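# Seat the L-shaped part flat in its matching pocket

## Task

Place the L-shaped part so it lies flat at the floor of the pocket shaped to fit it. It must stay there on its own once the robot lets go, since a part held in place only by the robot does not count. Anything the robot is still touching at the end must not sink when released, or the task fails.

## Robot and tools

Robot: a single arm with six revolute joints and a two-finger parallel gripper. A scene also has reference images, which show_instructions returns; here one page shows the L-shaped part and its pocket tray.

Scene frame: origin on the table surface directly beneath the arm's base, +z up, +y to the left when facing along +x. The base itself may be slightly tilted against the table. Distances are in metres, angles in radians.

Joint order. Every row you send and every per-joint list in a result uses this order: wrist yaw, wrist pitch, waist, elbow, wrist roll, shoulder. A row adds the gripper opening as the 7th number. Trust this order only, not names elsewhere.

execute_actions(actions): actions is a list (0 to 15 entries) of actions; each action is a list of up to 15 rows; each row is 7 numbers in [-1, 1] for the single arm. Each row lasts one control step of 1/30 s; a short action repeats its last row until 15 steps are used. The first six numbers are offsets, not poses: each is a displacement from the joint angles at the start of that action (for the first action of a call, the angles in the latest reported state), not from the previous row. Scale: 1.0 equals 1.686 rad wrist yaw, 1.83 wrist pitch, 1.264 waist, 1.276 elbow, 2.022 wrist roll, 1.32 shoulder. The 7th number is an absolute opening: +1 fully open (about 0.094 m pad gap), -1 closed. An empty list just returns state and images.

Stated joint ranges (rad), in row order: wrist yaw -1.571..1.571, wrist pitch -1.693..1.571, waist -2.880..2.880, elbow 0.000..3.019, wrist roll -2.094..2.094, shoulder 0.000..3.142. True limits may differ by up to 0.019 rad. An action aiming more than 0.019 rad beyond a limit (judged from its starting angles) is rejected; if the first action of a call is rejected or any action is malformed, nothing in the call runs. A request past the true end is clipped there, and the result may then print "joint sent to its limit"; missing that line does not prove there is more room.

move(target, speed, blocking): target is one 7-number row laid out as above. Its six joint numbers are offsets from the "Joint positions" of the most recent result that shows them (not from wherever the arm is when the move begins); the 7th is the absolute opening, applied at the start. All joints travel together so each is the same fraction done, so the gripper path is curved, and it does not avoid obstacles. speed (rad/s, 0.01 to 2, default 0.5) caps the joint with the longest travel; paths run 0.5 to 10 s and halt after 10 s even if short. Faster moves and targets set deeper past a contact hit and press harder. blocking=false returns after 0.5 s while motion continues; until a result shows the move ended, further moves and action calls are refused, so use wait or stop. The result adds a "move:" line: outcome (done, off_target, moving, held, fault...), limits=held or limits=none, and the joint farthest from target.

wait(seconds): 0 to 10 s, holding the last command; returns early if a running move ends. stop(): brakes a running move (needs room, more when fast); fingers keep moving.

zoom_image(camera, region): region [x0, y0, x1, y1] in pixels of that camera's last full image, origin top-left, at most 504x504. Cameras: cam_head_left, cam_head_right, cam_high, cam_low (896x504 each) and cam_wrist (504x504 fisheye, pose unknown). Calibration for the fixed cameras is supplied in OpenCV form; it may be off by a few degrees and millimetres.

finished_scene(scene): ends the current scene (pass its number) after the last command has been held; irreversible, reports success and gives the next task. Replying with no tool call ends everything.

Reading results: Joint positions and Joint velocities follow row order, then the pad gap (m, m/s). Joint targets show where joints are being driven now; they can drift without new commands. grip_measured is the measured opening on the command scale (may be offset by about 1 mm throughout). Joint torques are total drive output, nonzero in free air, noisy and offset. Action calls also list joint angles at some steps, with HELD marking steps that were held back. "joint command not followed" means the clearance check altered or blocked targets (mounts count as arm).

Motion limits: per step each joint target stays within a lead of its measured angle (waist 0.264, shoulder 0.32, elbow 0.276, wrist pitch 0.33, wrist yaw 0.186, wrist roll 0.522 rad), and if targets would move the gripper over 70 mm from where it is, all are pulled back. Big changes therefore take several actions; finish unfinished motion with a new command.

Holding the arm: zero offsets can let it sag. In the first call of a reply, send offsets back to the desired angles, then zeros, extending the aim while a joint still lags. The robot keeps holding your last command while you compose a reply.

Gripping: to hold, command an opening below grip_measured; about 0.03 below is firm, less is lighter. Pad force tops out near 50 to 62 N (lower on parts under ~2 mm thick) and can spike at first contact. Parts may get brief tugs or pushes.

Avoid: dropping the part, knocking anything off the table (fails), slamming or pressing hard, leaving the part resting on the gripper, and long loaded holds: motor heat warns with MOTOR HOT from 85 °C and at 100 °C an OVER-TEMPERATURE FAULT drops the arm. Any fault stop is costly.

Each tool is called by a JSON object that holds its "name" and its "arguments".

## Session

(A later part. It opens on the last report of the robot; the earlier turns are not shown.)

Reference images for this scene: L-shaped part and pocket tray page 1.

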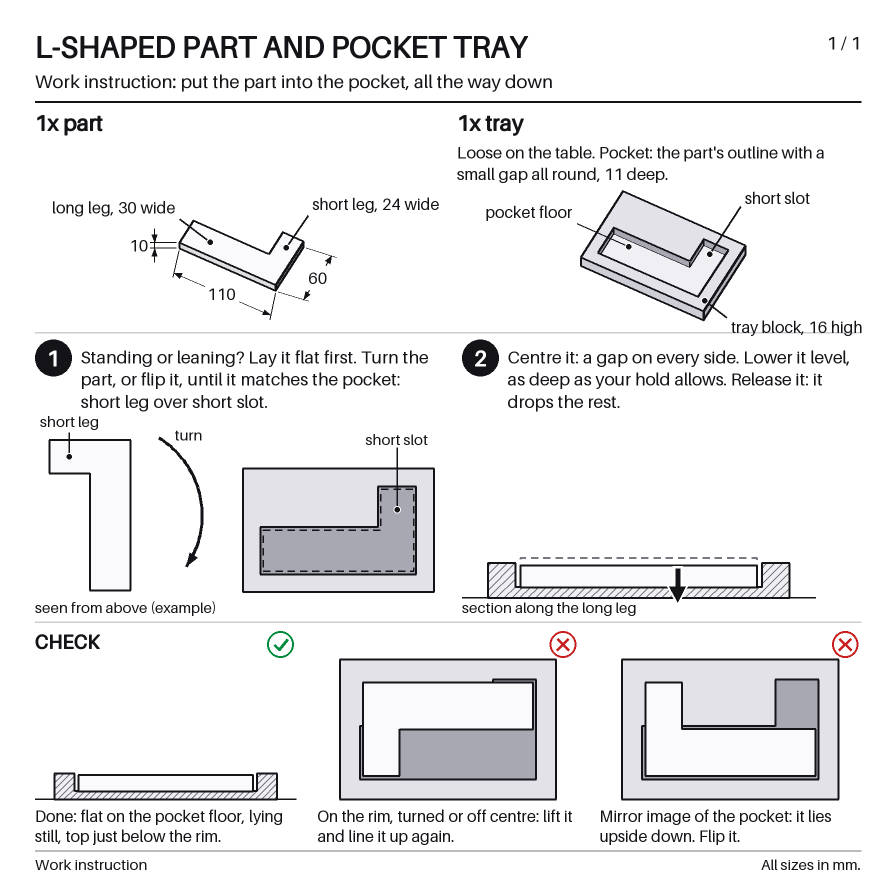

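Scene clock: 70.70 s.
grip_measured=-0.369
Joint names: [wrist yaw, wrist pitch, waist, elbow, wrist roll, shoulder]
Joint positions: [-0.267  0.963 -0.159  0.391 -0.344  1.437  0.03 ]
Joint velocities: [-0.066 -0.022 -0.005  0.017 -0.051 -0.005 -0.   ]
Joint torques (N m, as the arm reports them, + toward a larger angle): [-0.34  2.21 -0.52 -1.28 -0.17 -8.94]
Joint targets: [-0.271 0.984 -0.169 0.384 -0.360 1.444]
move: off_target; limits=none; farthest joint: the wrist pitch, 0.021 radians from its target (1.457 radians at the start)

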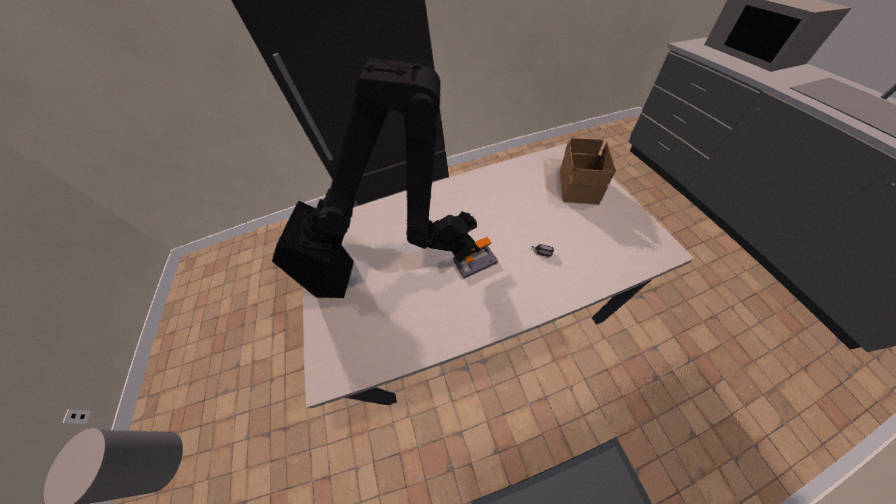

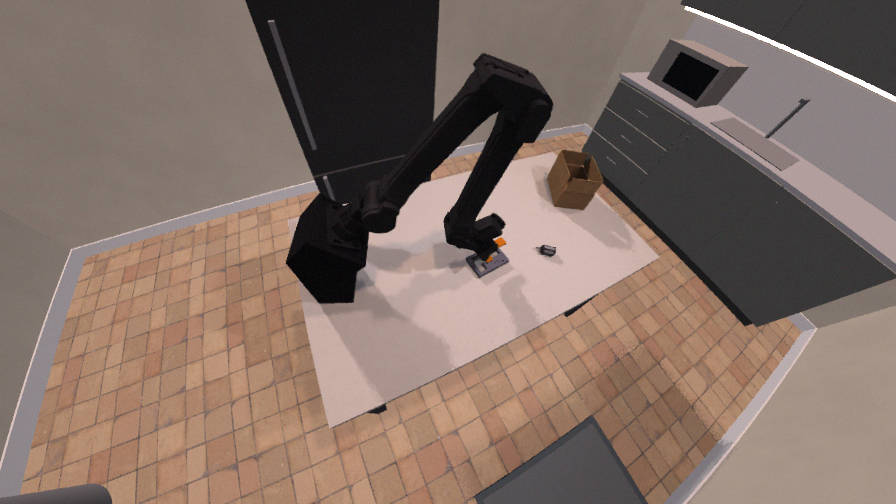

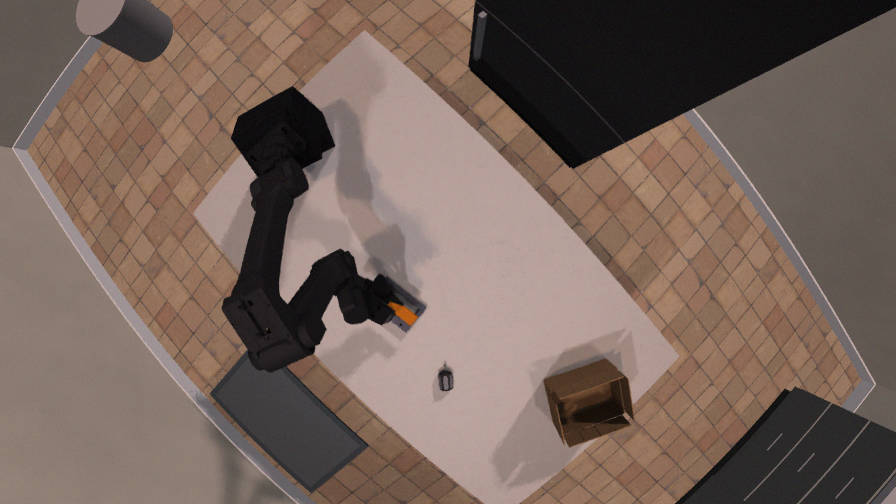

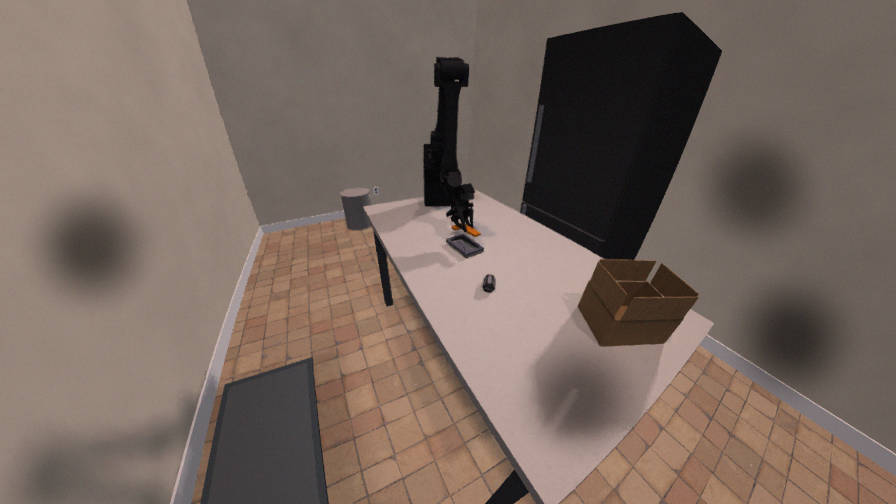

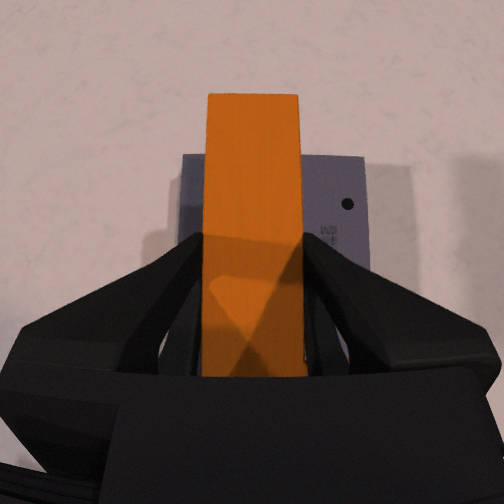

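{"name": "move", "arguments": {"target": [-0.0043, 0.0847, -0.0106, 0.0405, -0.0079, 0.1432, -0.4], "speed": 0.2}}

{"name": "zoom_image", "arguments": {"camera": "cam_wrist", "region": [130, 50, 430, 300]}}

{"name": "zoom_image", "arguments": {"camera": "cam_low", "region": [430, 205, 500, 265]}}

{"name": "zoom_image", "arguments": {"camera": "cam_head_left", "region": [430, 215, 510, 285]}}

Scene clock: 73.93 s.
grip_measured=-0.369
Joint names: [wrist yaw, wrist pitch, waist, elbow, wrist roll, shoulder]
Joint positions: [-0.271  1.097 -0.159  0.439 -0.345  1.62   0.03 ]
Joint velocities: [ 0.007  0.002 -0.005 -0.007  0.007  0.005 -0.001]
Joint torques (N m, as the arm reports them, + toward a larger angle): [-0.35  2.17 -0.69 -1.71 -0.16 -9.57]
Joint targets: [-0.274 1.118 -0.172 0.442 -0.360 1.626]
move: off_target; limits=none; farthest joint: the wrist pitch, 0.021 radians from its target (0.155 radians at the start)

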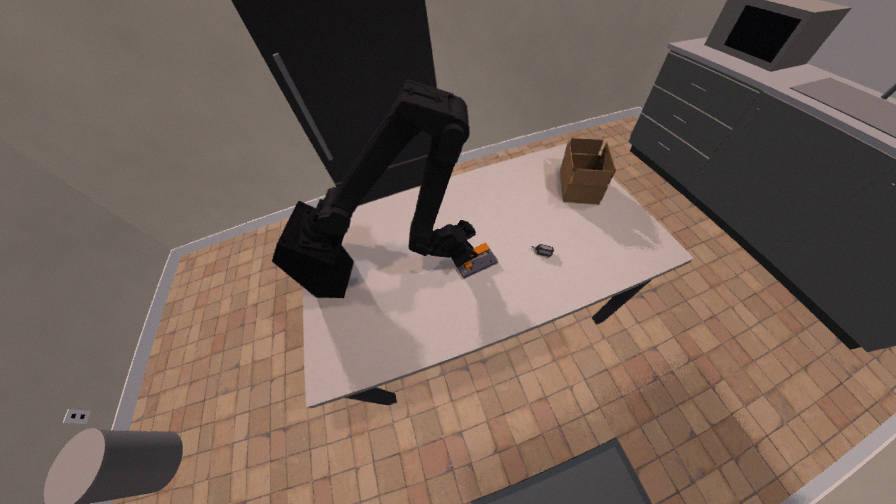

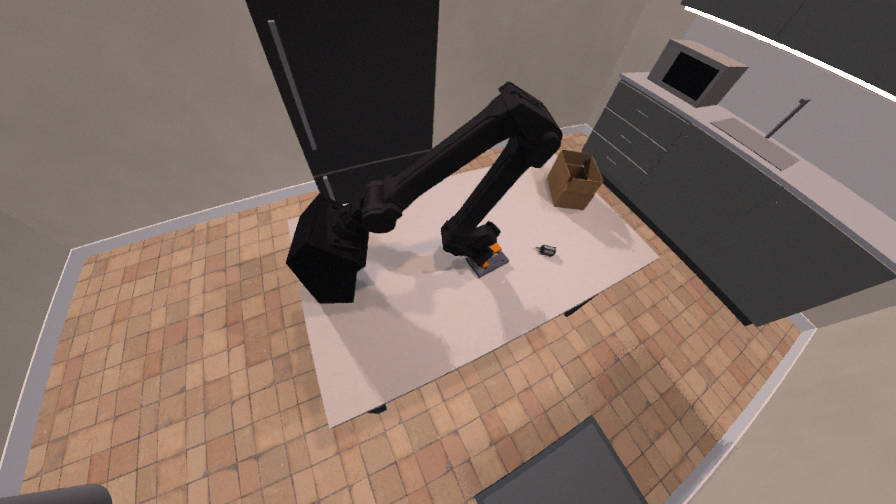

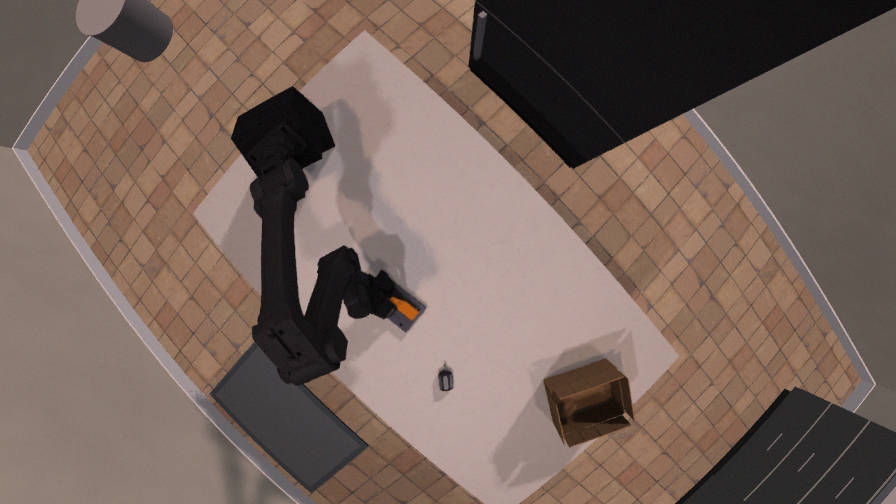

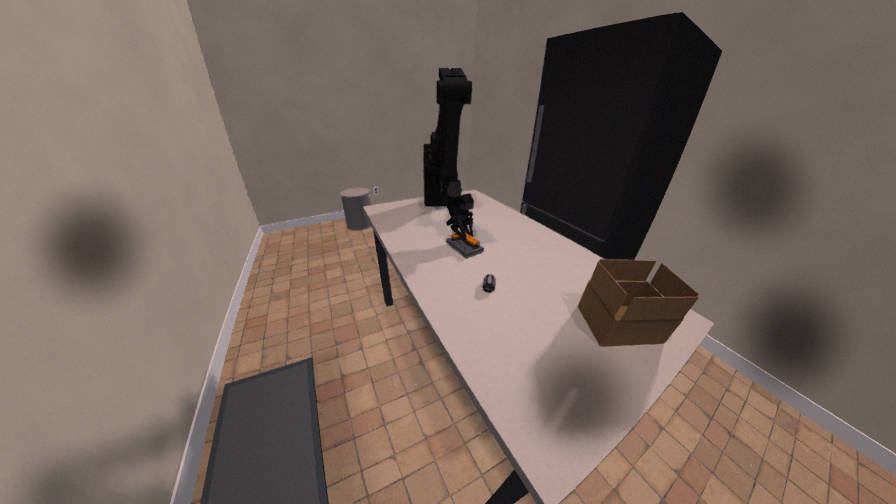

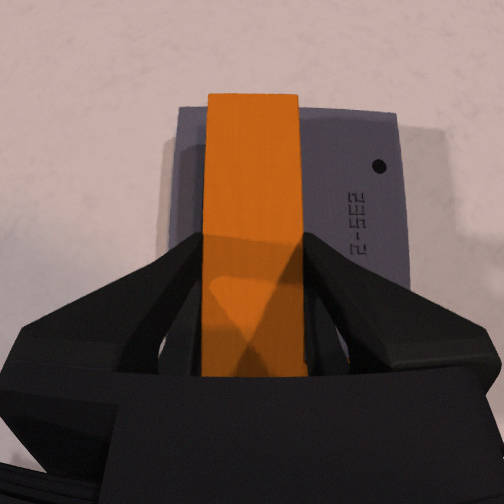

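Region (130, 50, 430, 300) of cam_wrist's 504x504 image, scaled by 1.680, with more detail than that image has.

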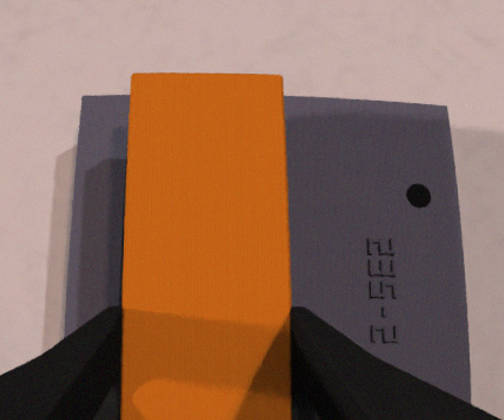

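Region (430, 205, 500, 265) of cam_low's 896x504 image, scaled by 7.200, with more detail than that image has; it fills the top 432 rows of this view, and the rest is white.

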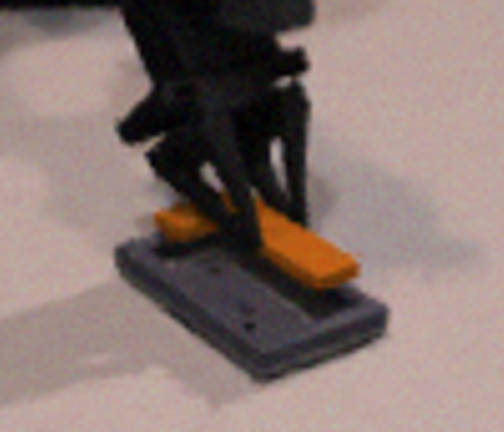

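Region (430, 215, 510, 285) of cam_head_left's 896x504 image, scaled by 6.300, with more detail than that image has; it fills the top 441 rows of this view, and the rest is white.

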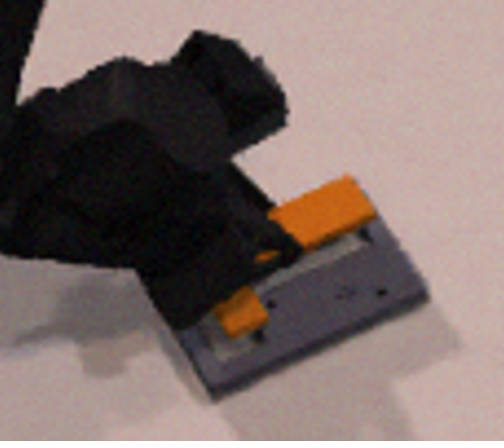

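{"name": "zoom_image", "arguments": {"camera": "cam_wrist", "region": [160, 80, 240, 240]}}

{"name": "zoom_image", "arguments": {"camera": "cam_high", "region": [365, 270, 435, 340]}}

Region (160, 80, 240, 240) of cam_wrist's 504x504 image, scaled by 3.150, with more detail than that image has.

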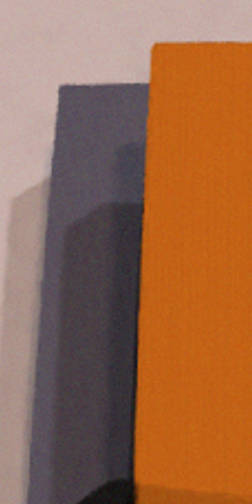

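Region (365, 270, 435, 340) of cam_high's 896x504 image, scaled by 7.200, with more detail than that image has.

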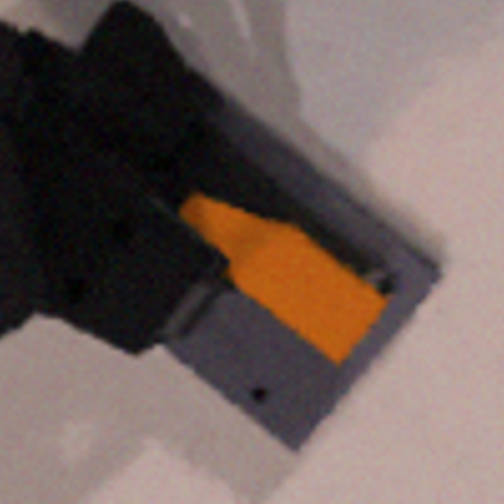

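{"name": "move", "arguments": {"target": [-0.0047, 0.0315, -0.0127, 0.0219, -0.0074, 0.0511, -0.4], "speed": 0.1}}

{"name": "zoom_image", "arguments": {"camera": "cam_wrist", "region": [150, 50, 430, 260]}}

{"name": "zoom_image", "arguments": {"camera": "cam_low", "region": [430, 205, 500, 265]}}

{"name": "zoom_image", "arguments": {"camera": "cam_head_left", "region": [440, 225, 510, 285]}}

Scene clock: 77.80 s.
grip_measured=-0.369
Joint names: [wrist yaw, wrist pitch, waist, elbow, wrist roll, shoulder]
Joint positions: [-0.275  1.134 -0.161  0.465 -0.345  1.679  0.03 ]
Joint velocities: [-0.007 -0.002 -0.005  0.002  0.037  0.005 -0.001]
Joint torques (N m, as the arm reports them, + toward a larger angle): [-0.36  2.18 -0.67 -2.01 -0.16 -9.69]
Joint targets: [-0.279 1.155 -0.175 0.467 -0.359 1.688]
move: off_target; limits=none; farthest joint: the wrist pitch, 0.021 radians from its target (0.057 radians at the start)

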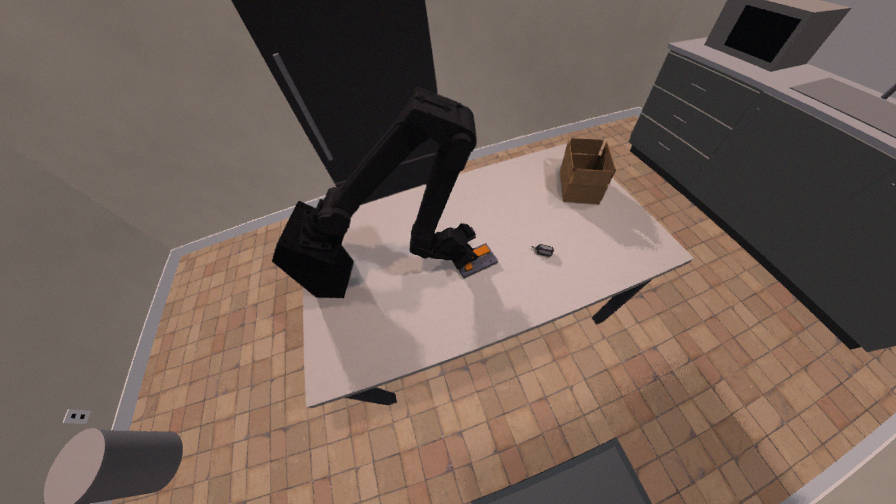

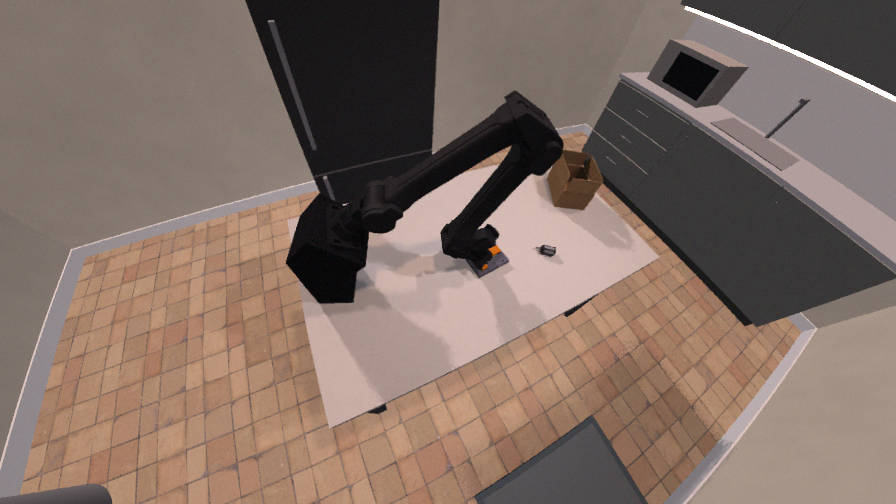

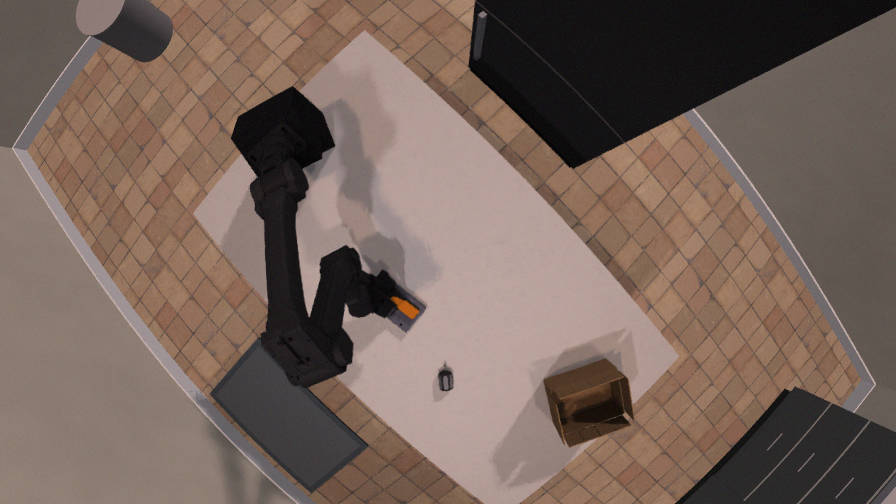

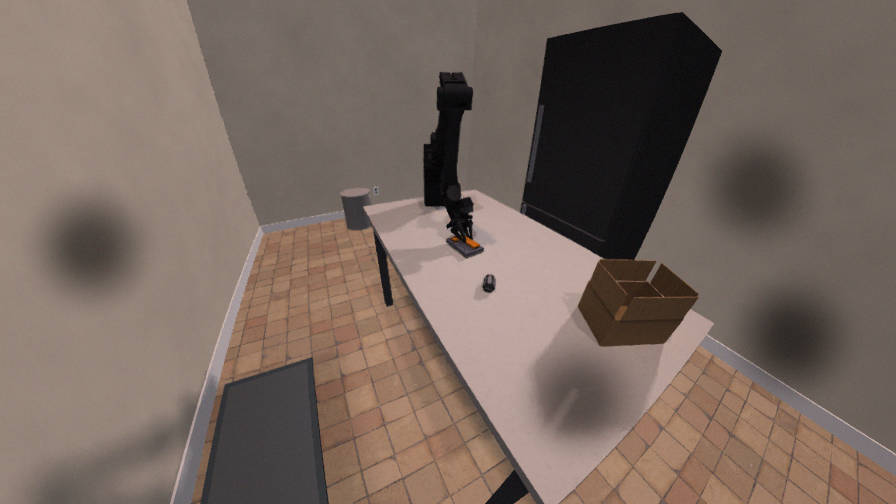

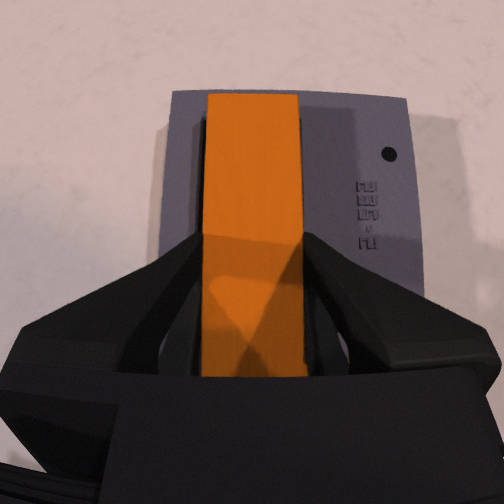

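Region (150, 50, 430, 260) of cam_wrist's 504x504 image, scaled by 1.800, with more detail than that image has; it fills the top 378 rows of this view, and the rest is white.

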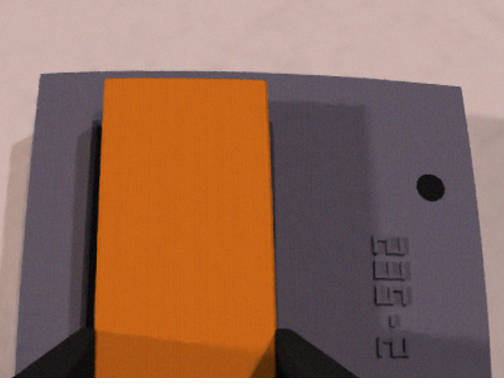

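Region (430, 205, 500, 265) of cam_low's 896x504 image, scaled by 7.200, with more detail than that image has; it fills the top 432 rows of this view, and the rest is white.

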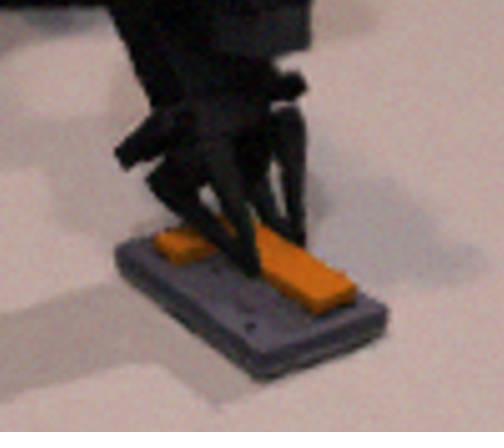

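Region (440, 225, 510, 285) of cam_head_left's 896x504 image, scaled by 7.200, with more detail than that image has; it fills the top 432 rows of this view, and the rest is white.

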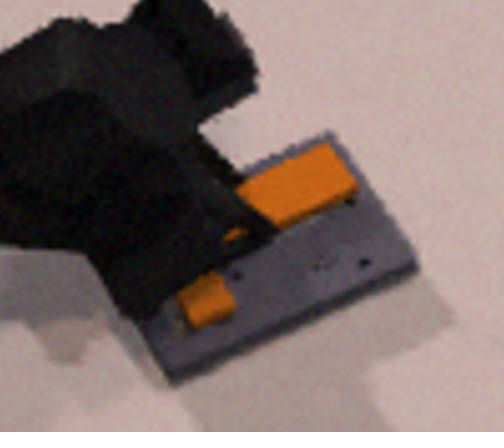

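{"name": "zoom_image", "arguments": {"camera": "cam_wrist", "region": [155, 80, 235, 240]}}

{"name": "zoom_image", "arguments": {"camera": "cam_wrist", "region": [270, 80, 350, 240]}}

Region (155, 80, 235, 240) of cam_wrist's 504x504 image, scaled by 3.150, with more detail than that image has.

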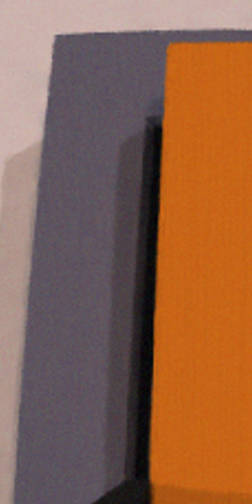

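Region (270, 80, 350, 240) of cam_wrist's 504x504 image, scaled by 3.150, with more detail than that image has.

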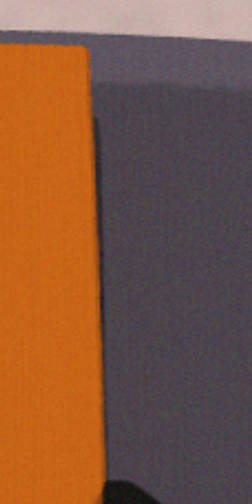

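{"name": "move", "arguments": {"target": [0.0144, 0.024, 0.0203, 0.0047, 0.0148, 0.0242, -0.4], "speed": 0.05}}

{"name": "zoom_image", "arguments": {"camera": "cam_wrist", "region": [155, 70, 345, 240]}}

{"name": "zoom_image", "arguments": {"camera": "cam_head_left", "region": [440, 225, 510, 285]}}

{"name": "zoom_image", "arguments": {"camera": "cam_low", "region": [435, 215, 495, 265]}}

Scene clock: 82.47 s.
grip_measured=-0.369
Joint names: [wrist yaw, wrist pitch, waist, elbow, wrist roll, shoulder]
Joint positions: [-0.254  1.162 -0.149  0.467 -0.329  1.696  0.03 ]
Joint velocities: [ 0.051 -0.002 -0.015 -0.012 -0.007  0.005  0.   ]
Joint torques (N m, as the arm reports them, + toward a larger angle): [-0.01  2.05  1.53 -2.07  0.14 -9.08]
Joint targets: [-0.250 1.178 -0.135 0.471 -0.315 1.711]
move: done; limits=none; farthest joint: the wrist pitch, 0.016 radians from its target (0.044 radians at the start)

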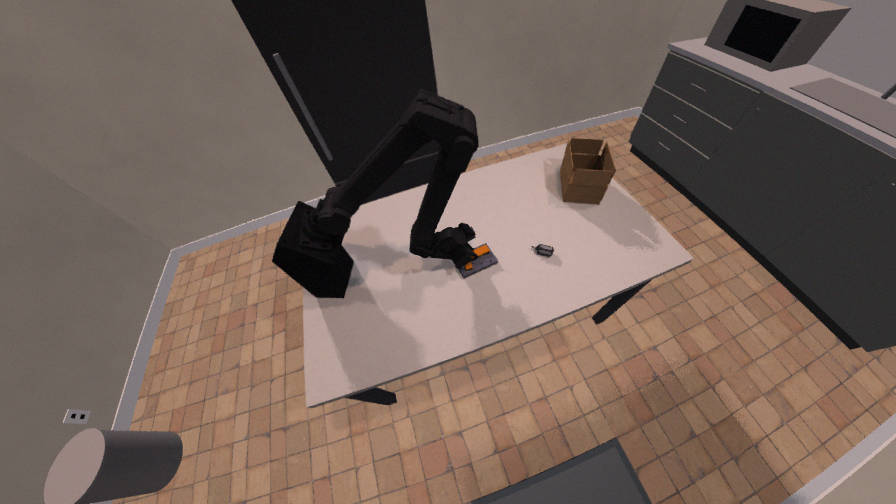

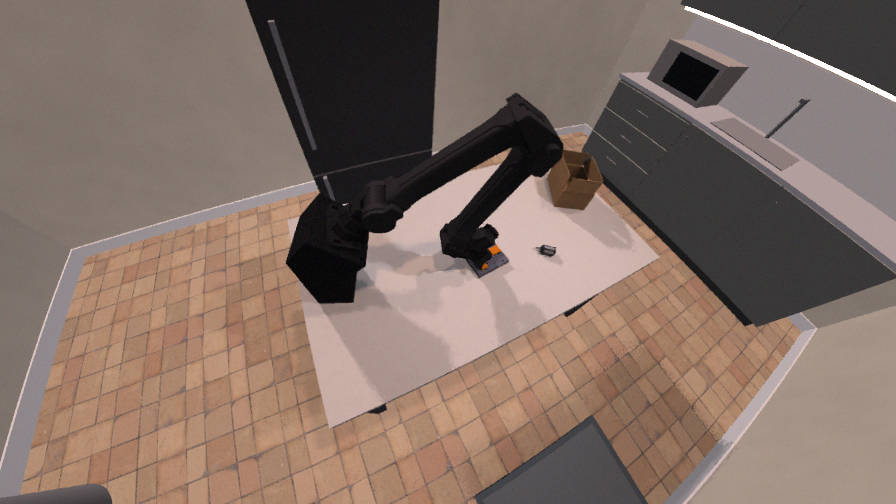

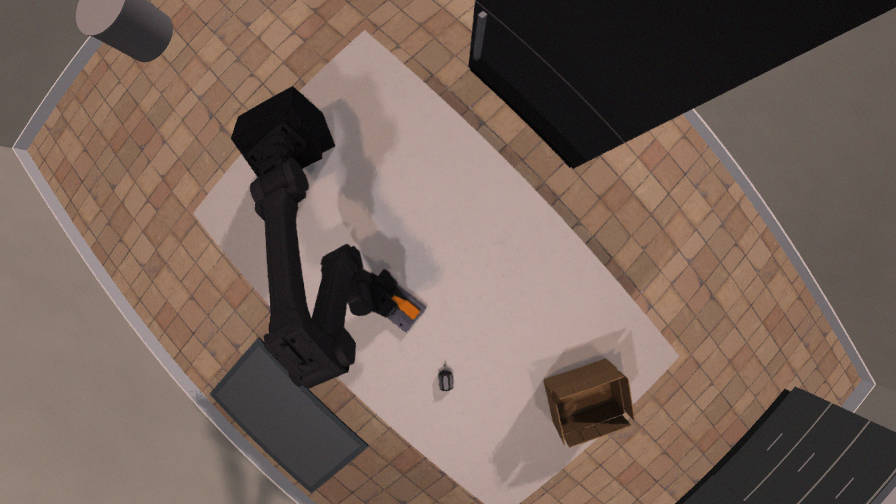

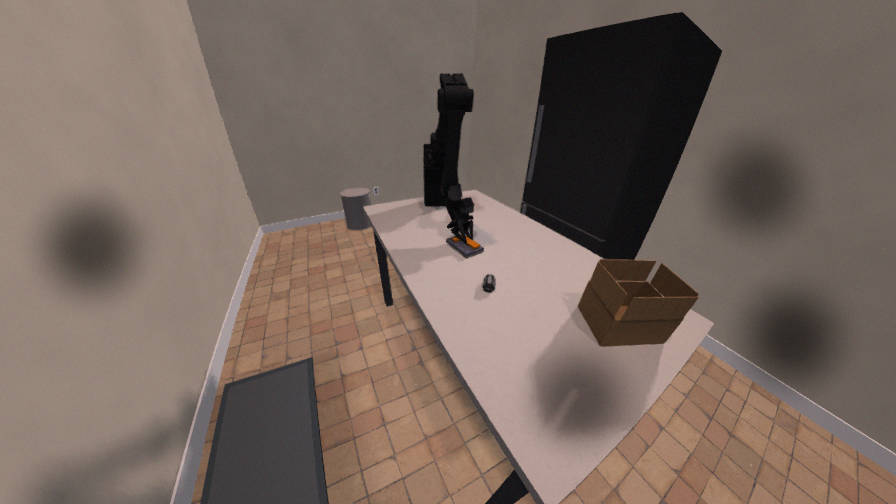

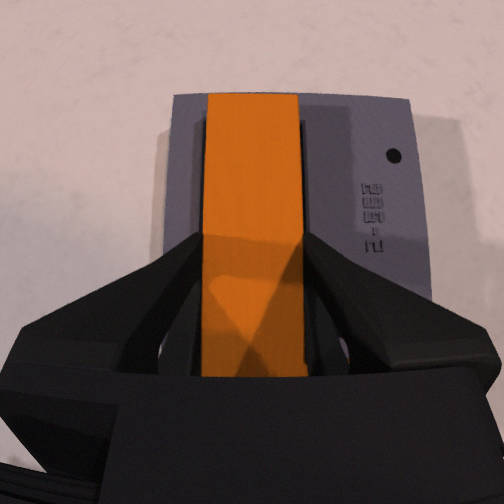

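Region (155, 70, 345, 240) of cam_wrist's 504x504 image, scaled by 2.653, with more detail than that image has; it fills the top 451 rows of this view, and the rest is white.

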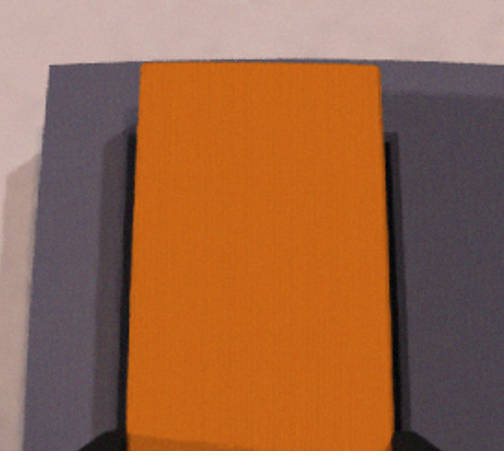

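Region (440, 225, 510, 285) of cam_head_left's 896x504 image, scaled by 7.200, with more detail than that image has; it fills the top 432 rows of this view, and the rest is white.

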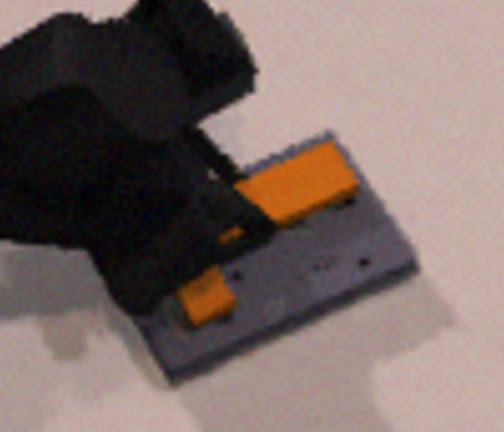

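Region (435, 215, 495, 265) of cam_low's 896x504 image, scaled by 8.400, with more detail than that image has.

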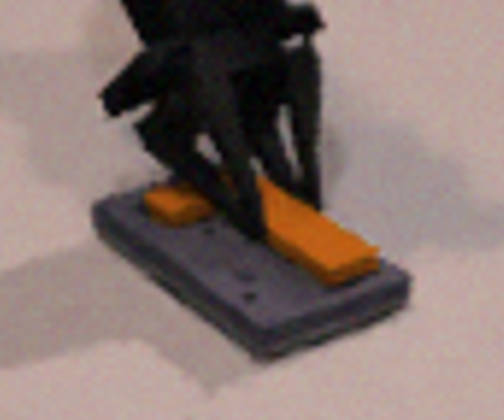

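{"name": "move", "arguments": {"target": [0.0024, 0.0087, 0.010, 0.0031, 0.0069, 0.0152, -0.4], "speed": 0.03}}

{"name": "zoom_image", "arguments": {"camera": "cam_wrist", "region": [155, 70, 345, 240]}}

Scene clock: 86.90 s.
grip_measured=-0.369
Joint names: [wrist yaw, wrist pitch, waist, elbow, wrist roll, shoulder]
Joint positions: [-0.254  1.164 -0.149  0.467 -0.329  1.698  0.03 ]
Joint velocities: [-0.051  0.007 -0.005 -0.007 -0.081 -0.005 -0.001]
Joint torques (N m, as the arm reports them, + toward a larger angle): [ 0.02  1.92  1.4  -2.03  0.13 -8.82]
Joint targets: [-0.250 1.177 -0.137 0.471 -0.315 1.716]
move: done; limits=none; farthest joint: the shoulder, 0.019 radians from its target (0.020 radians at the start)

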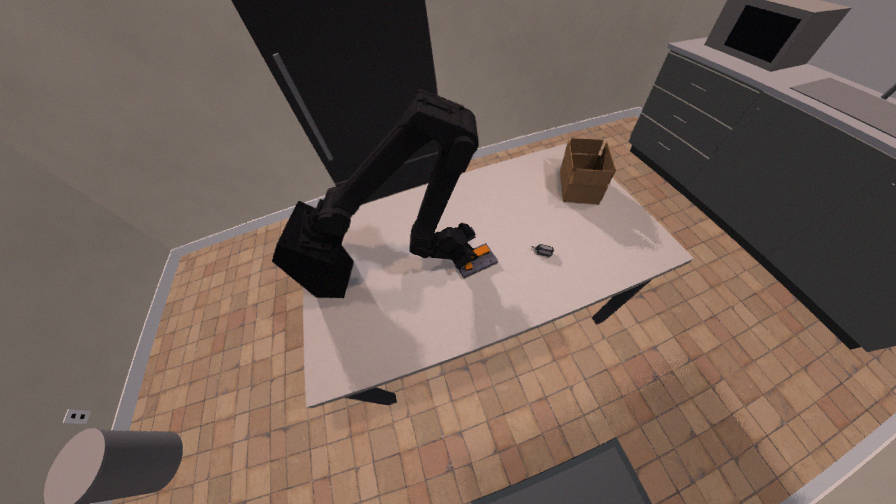

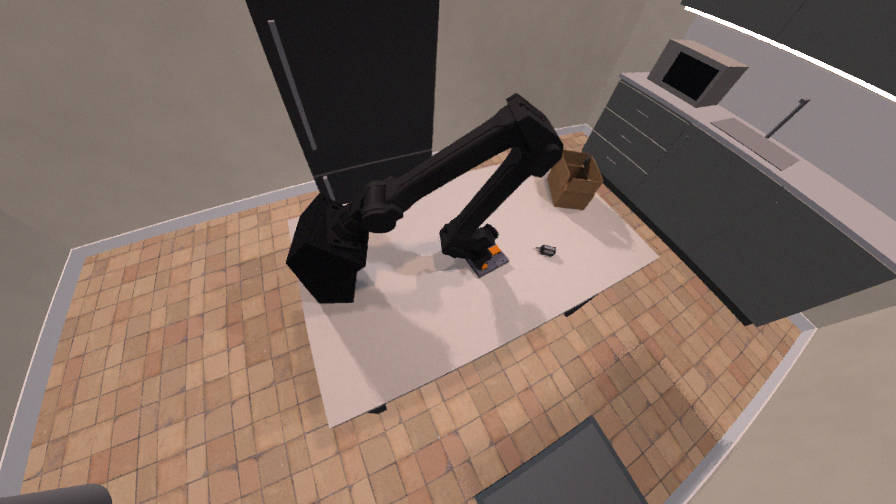

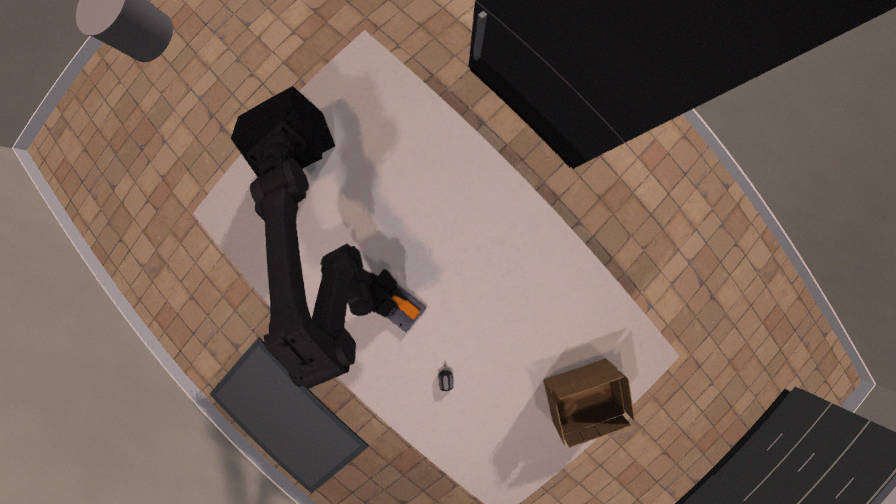

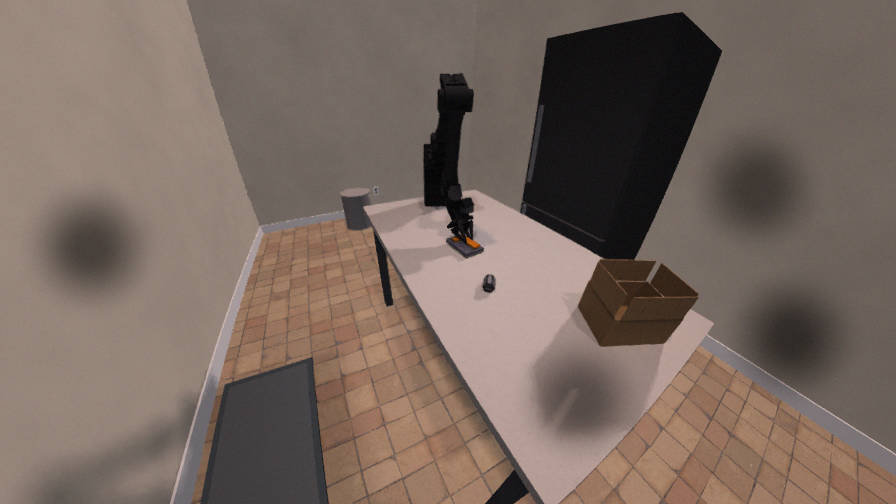

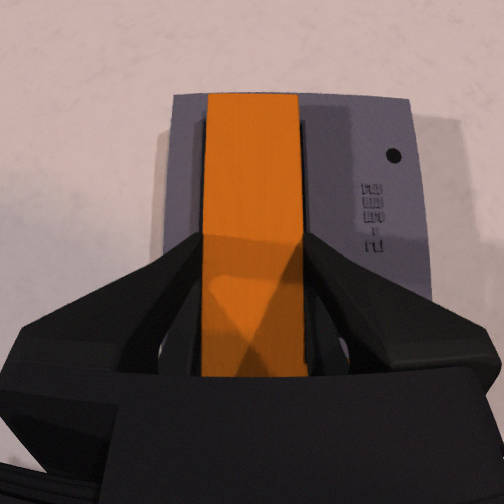

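Region (155, 70, 345, 240) of cam_wrist's 504x504 image, scaled by 2.653, with more detail than that image has; it fills the top 451 rows of this view, and the rest is white.

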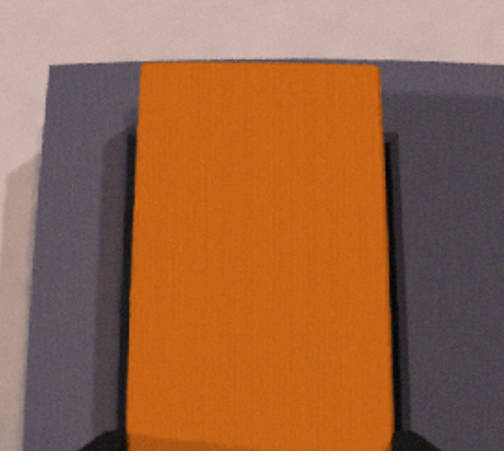

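{"name": "zoom_image", "arguments": {"camera": "cam_low", "region": [442, 228, 488, 262]}}

{"name": "zoom_image", "arguments": {"camera": "cam_head_right", "region": [460, 232, 515, 282]}}

{"name": "zoom_image", "arguments": {"camera": "cam_high", "region": [375, 280, 430, 335]}}

Region (442, 228, 488, 262) of cam_low's 896x504 image, scaled by 10.957, with more detail than that image has; it fills the top 373 rows of this view, and the rest is white.

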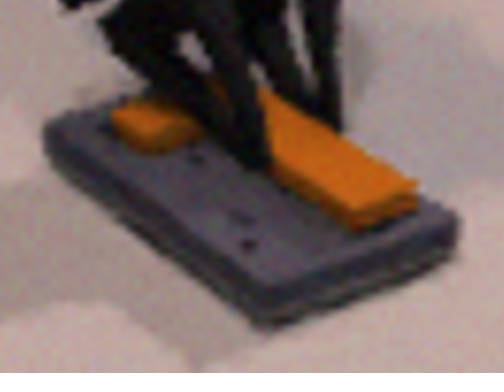

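Region (460, 232, 515, 282) of cam_head_right's 896x504 image, scaled by 9.164, with more detail than that image has; it fills the top 458 rows of this view, and the rest is white.

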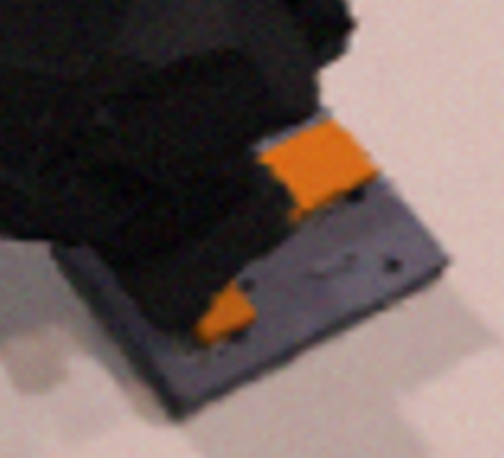

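Region (375, 280, 430, 335) of cam_high's 896x504 image, scaled by 9.164, with more detail than that image has.

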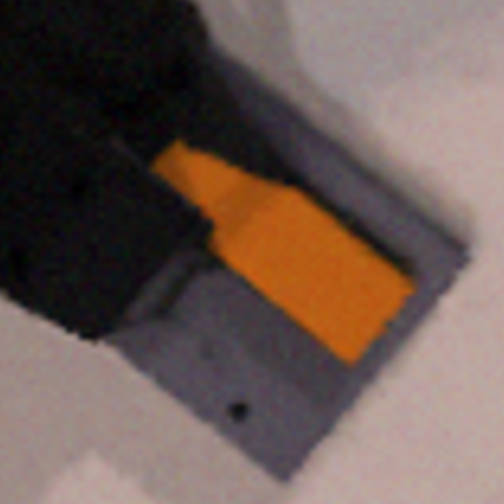

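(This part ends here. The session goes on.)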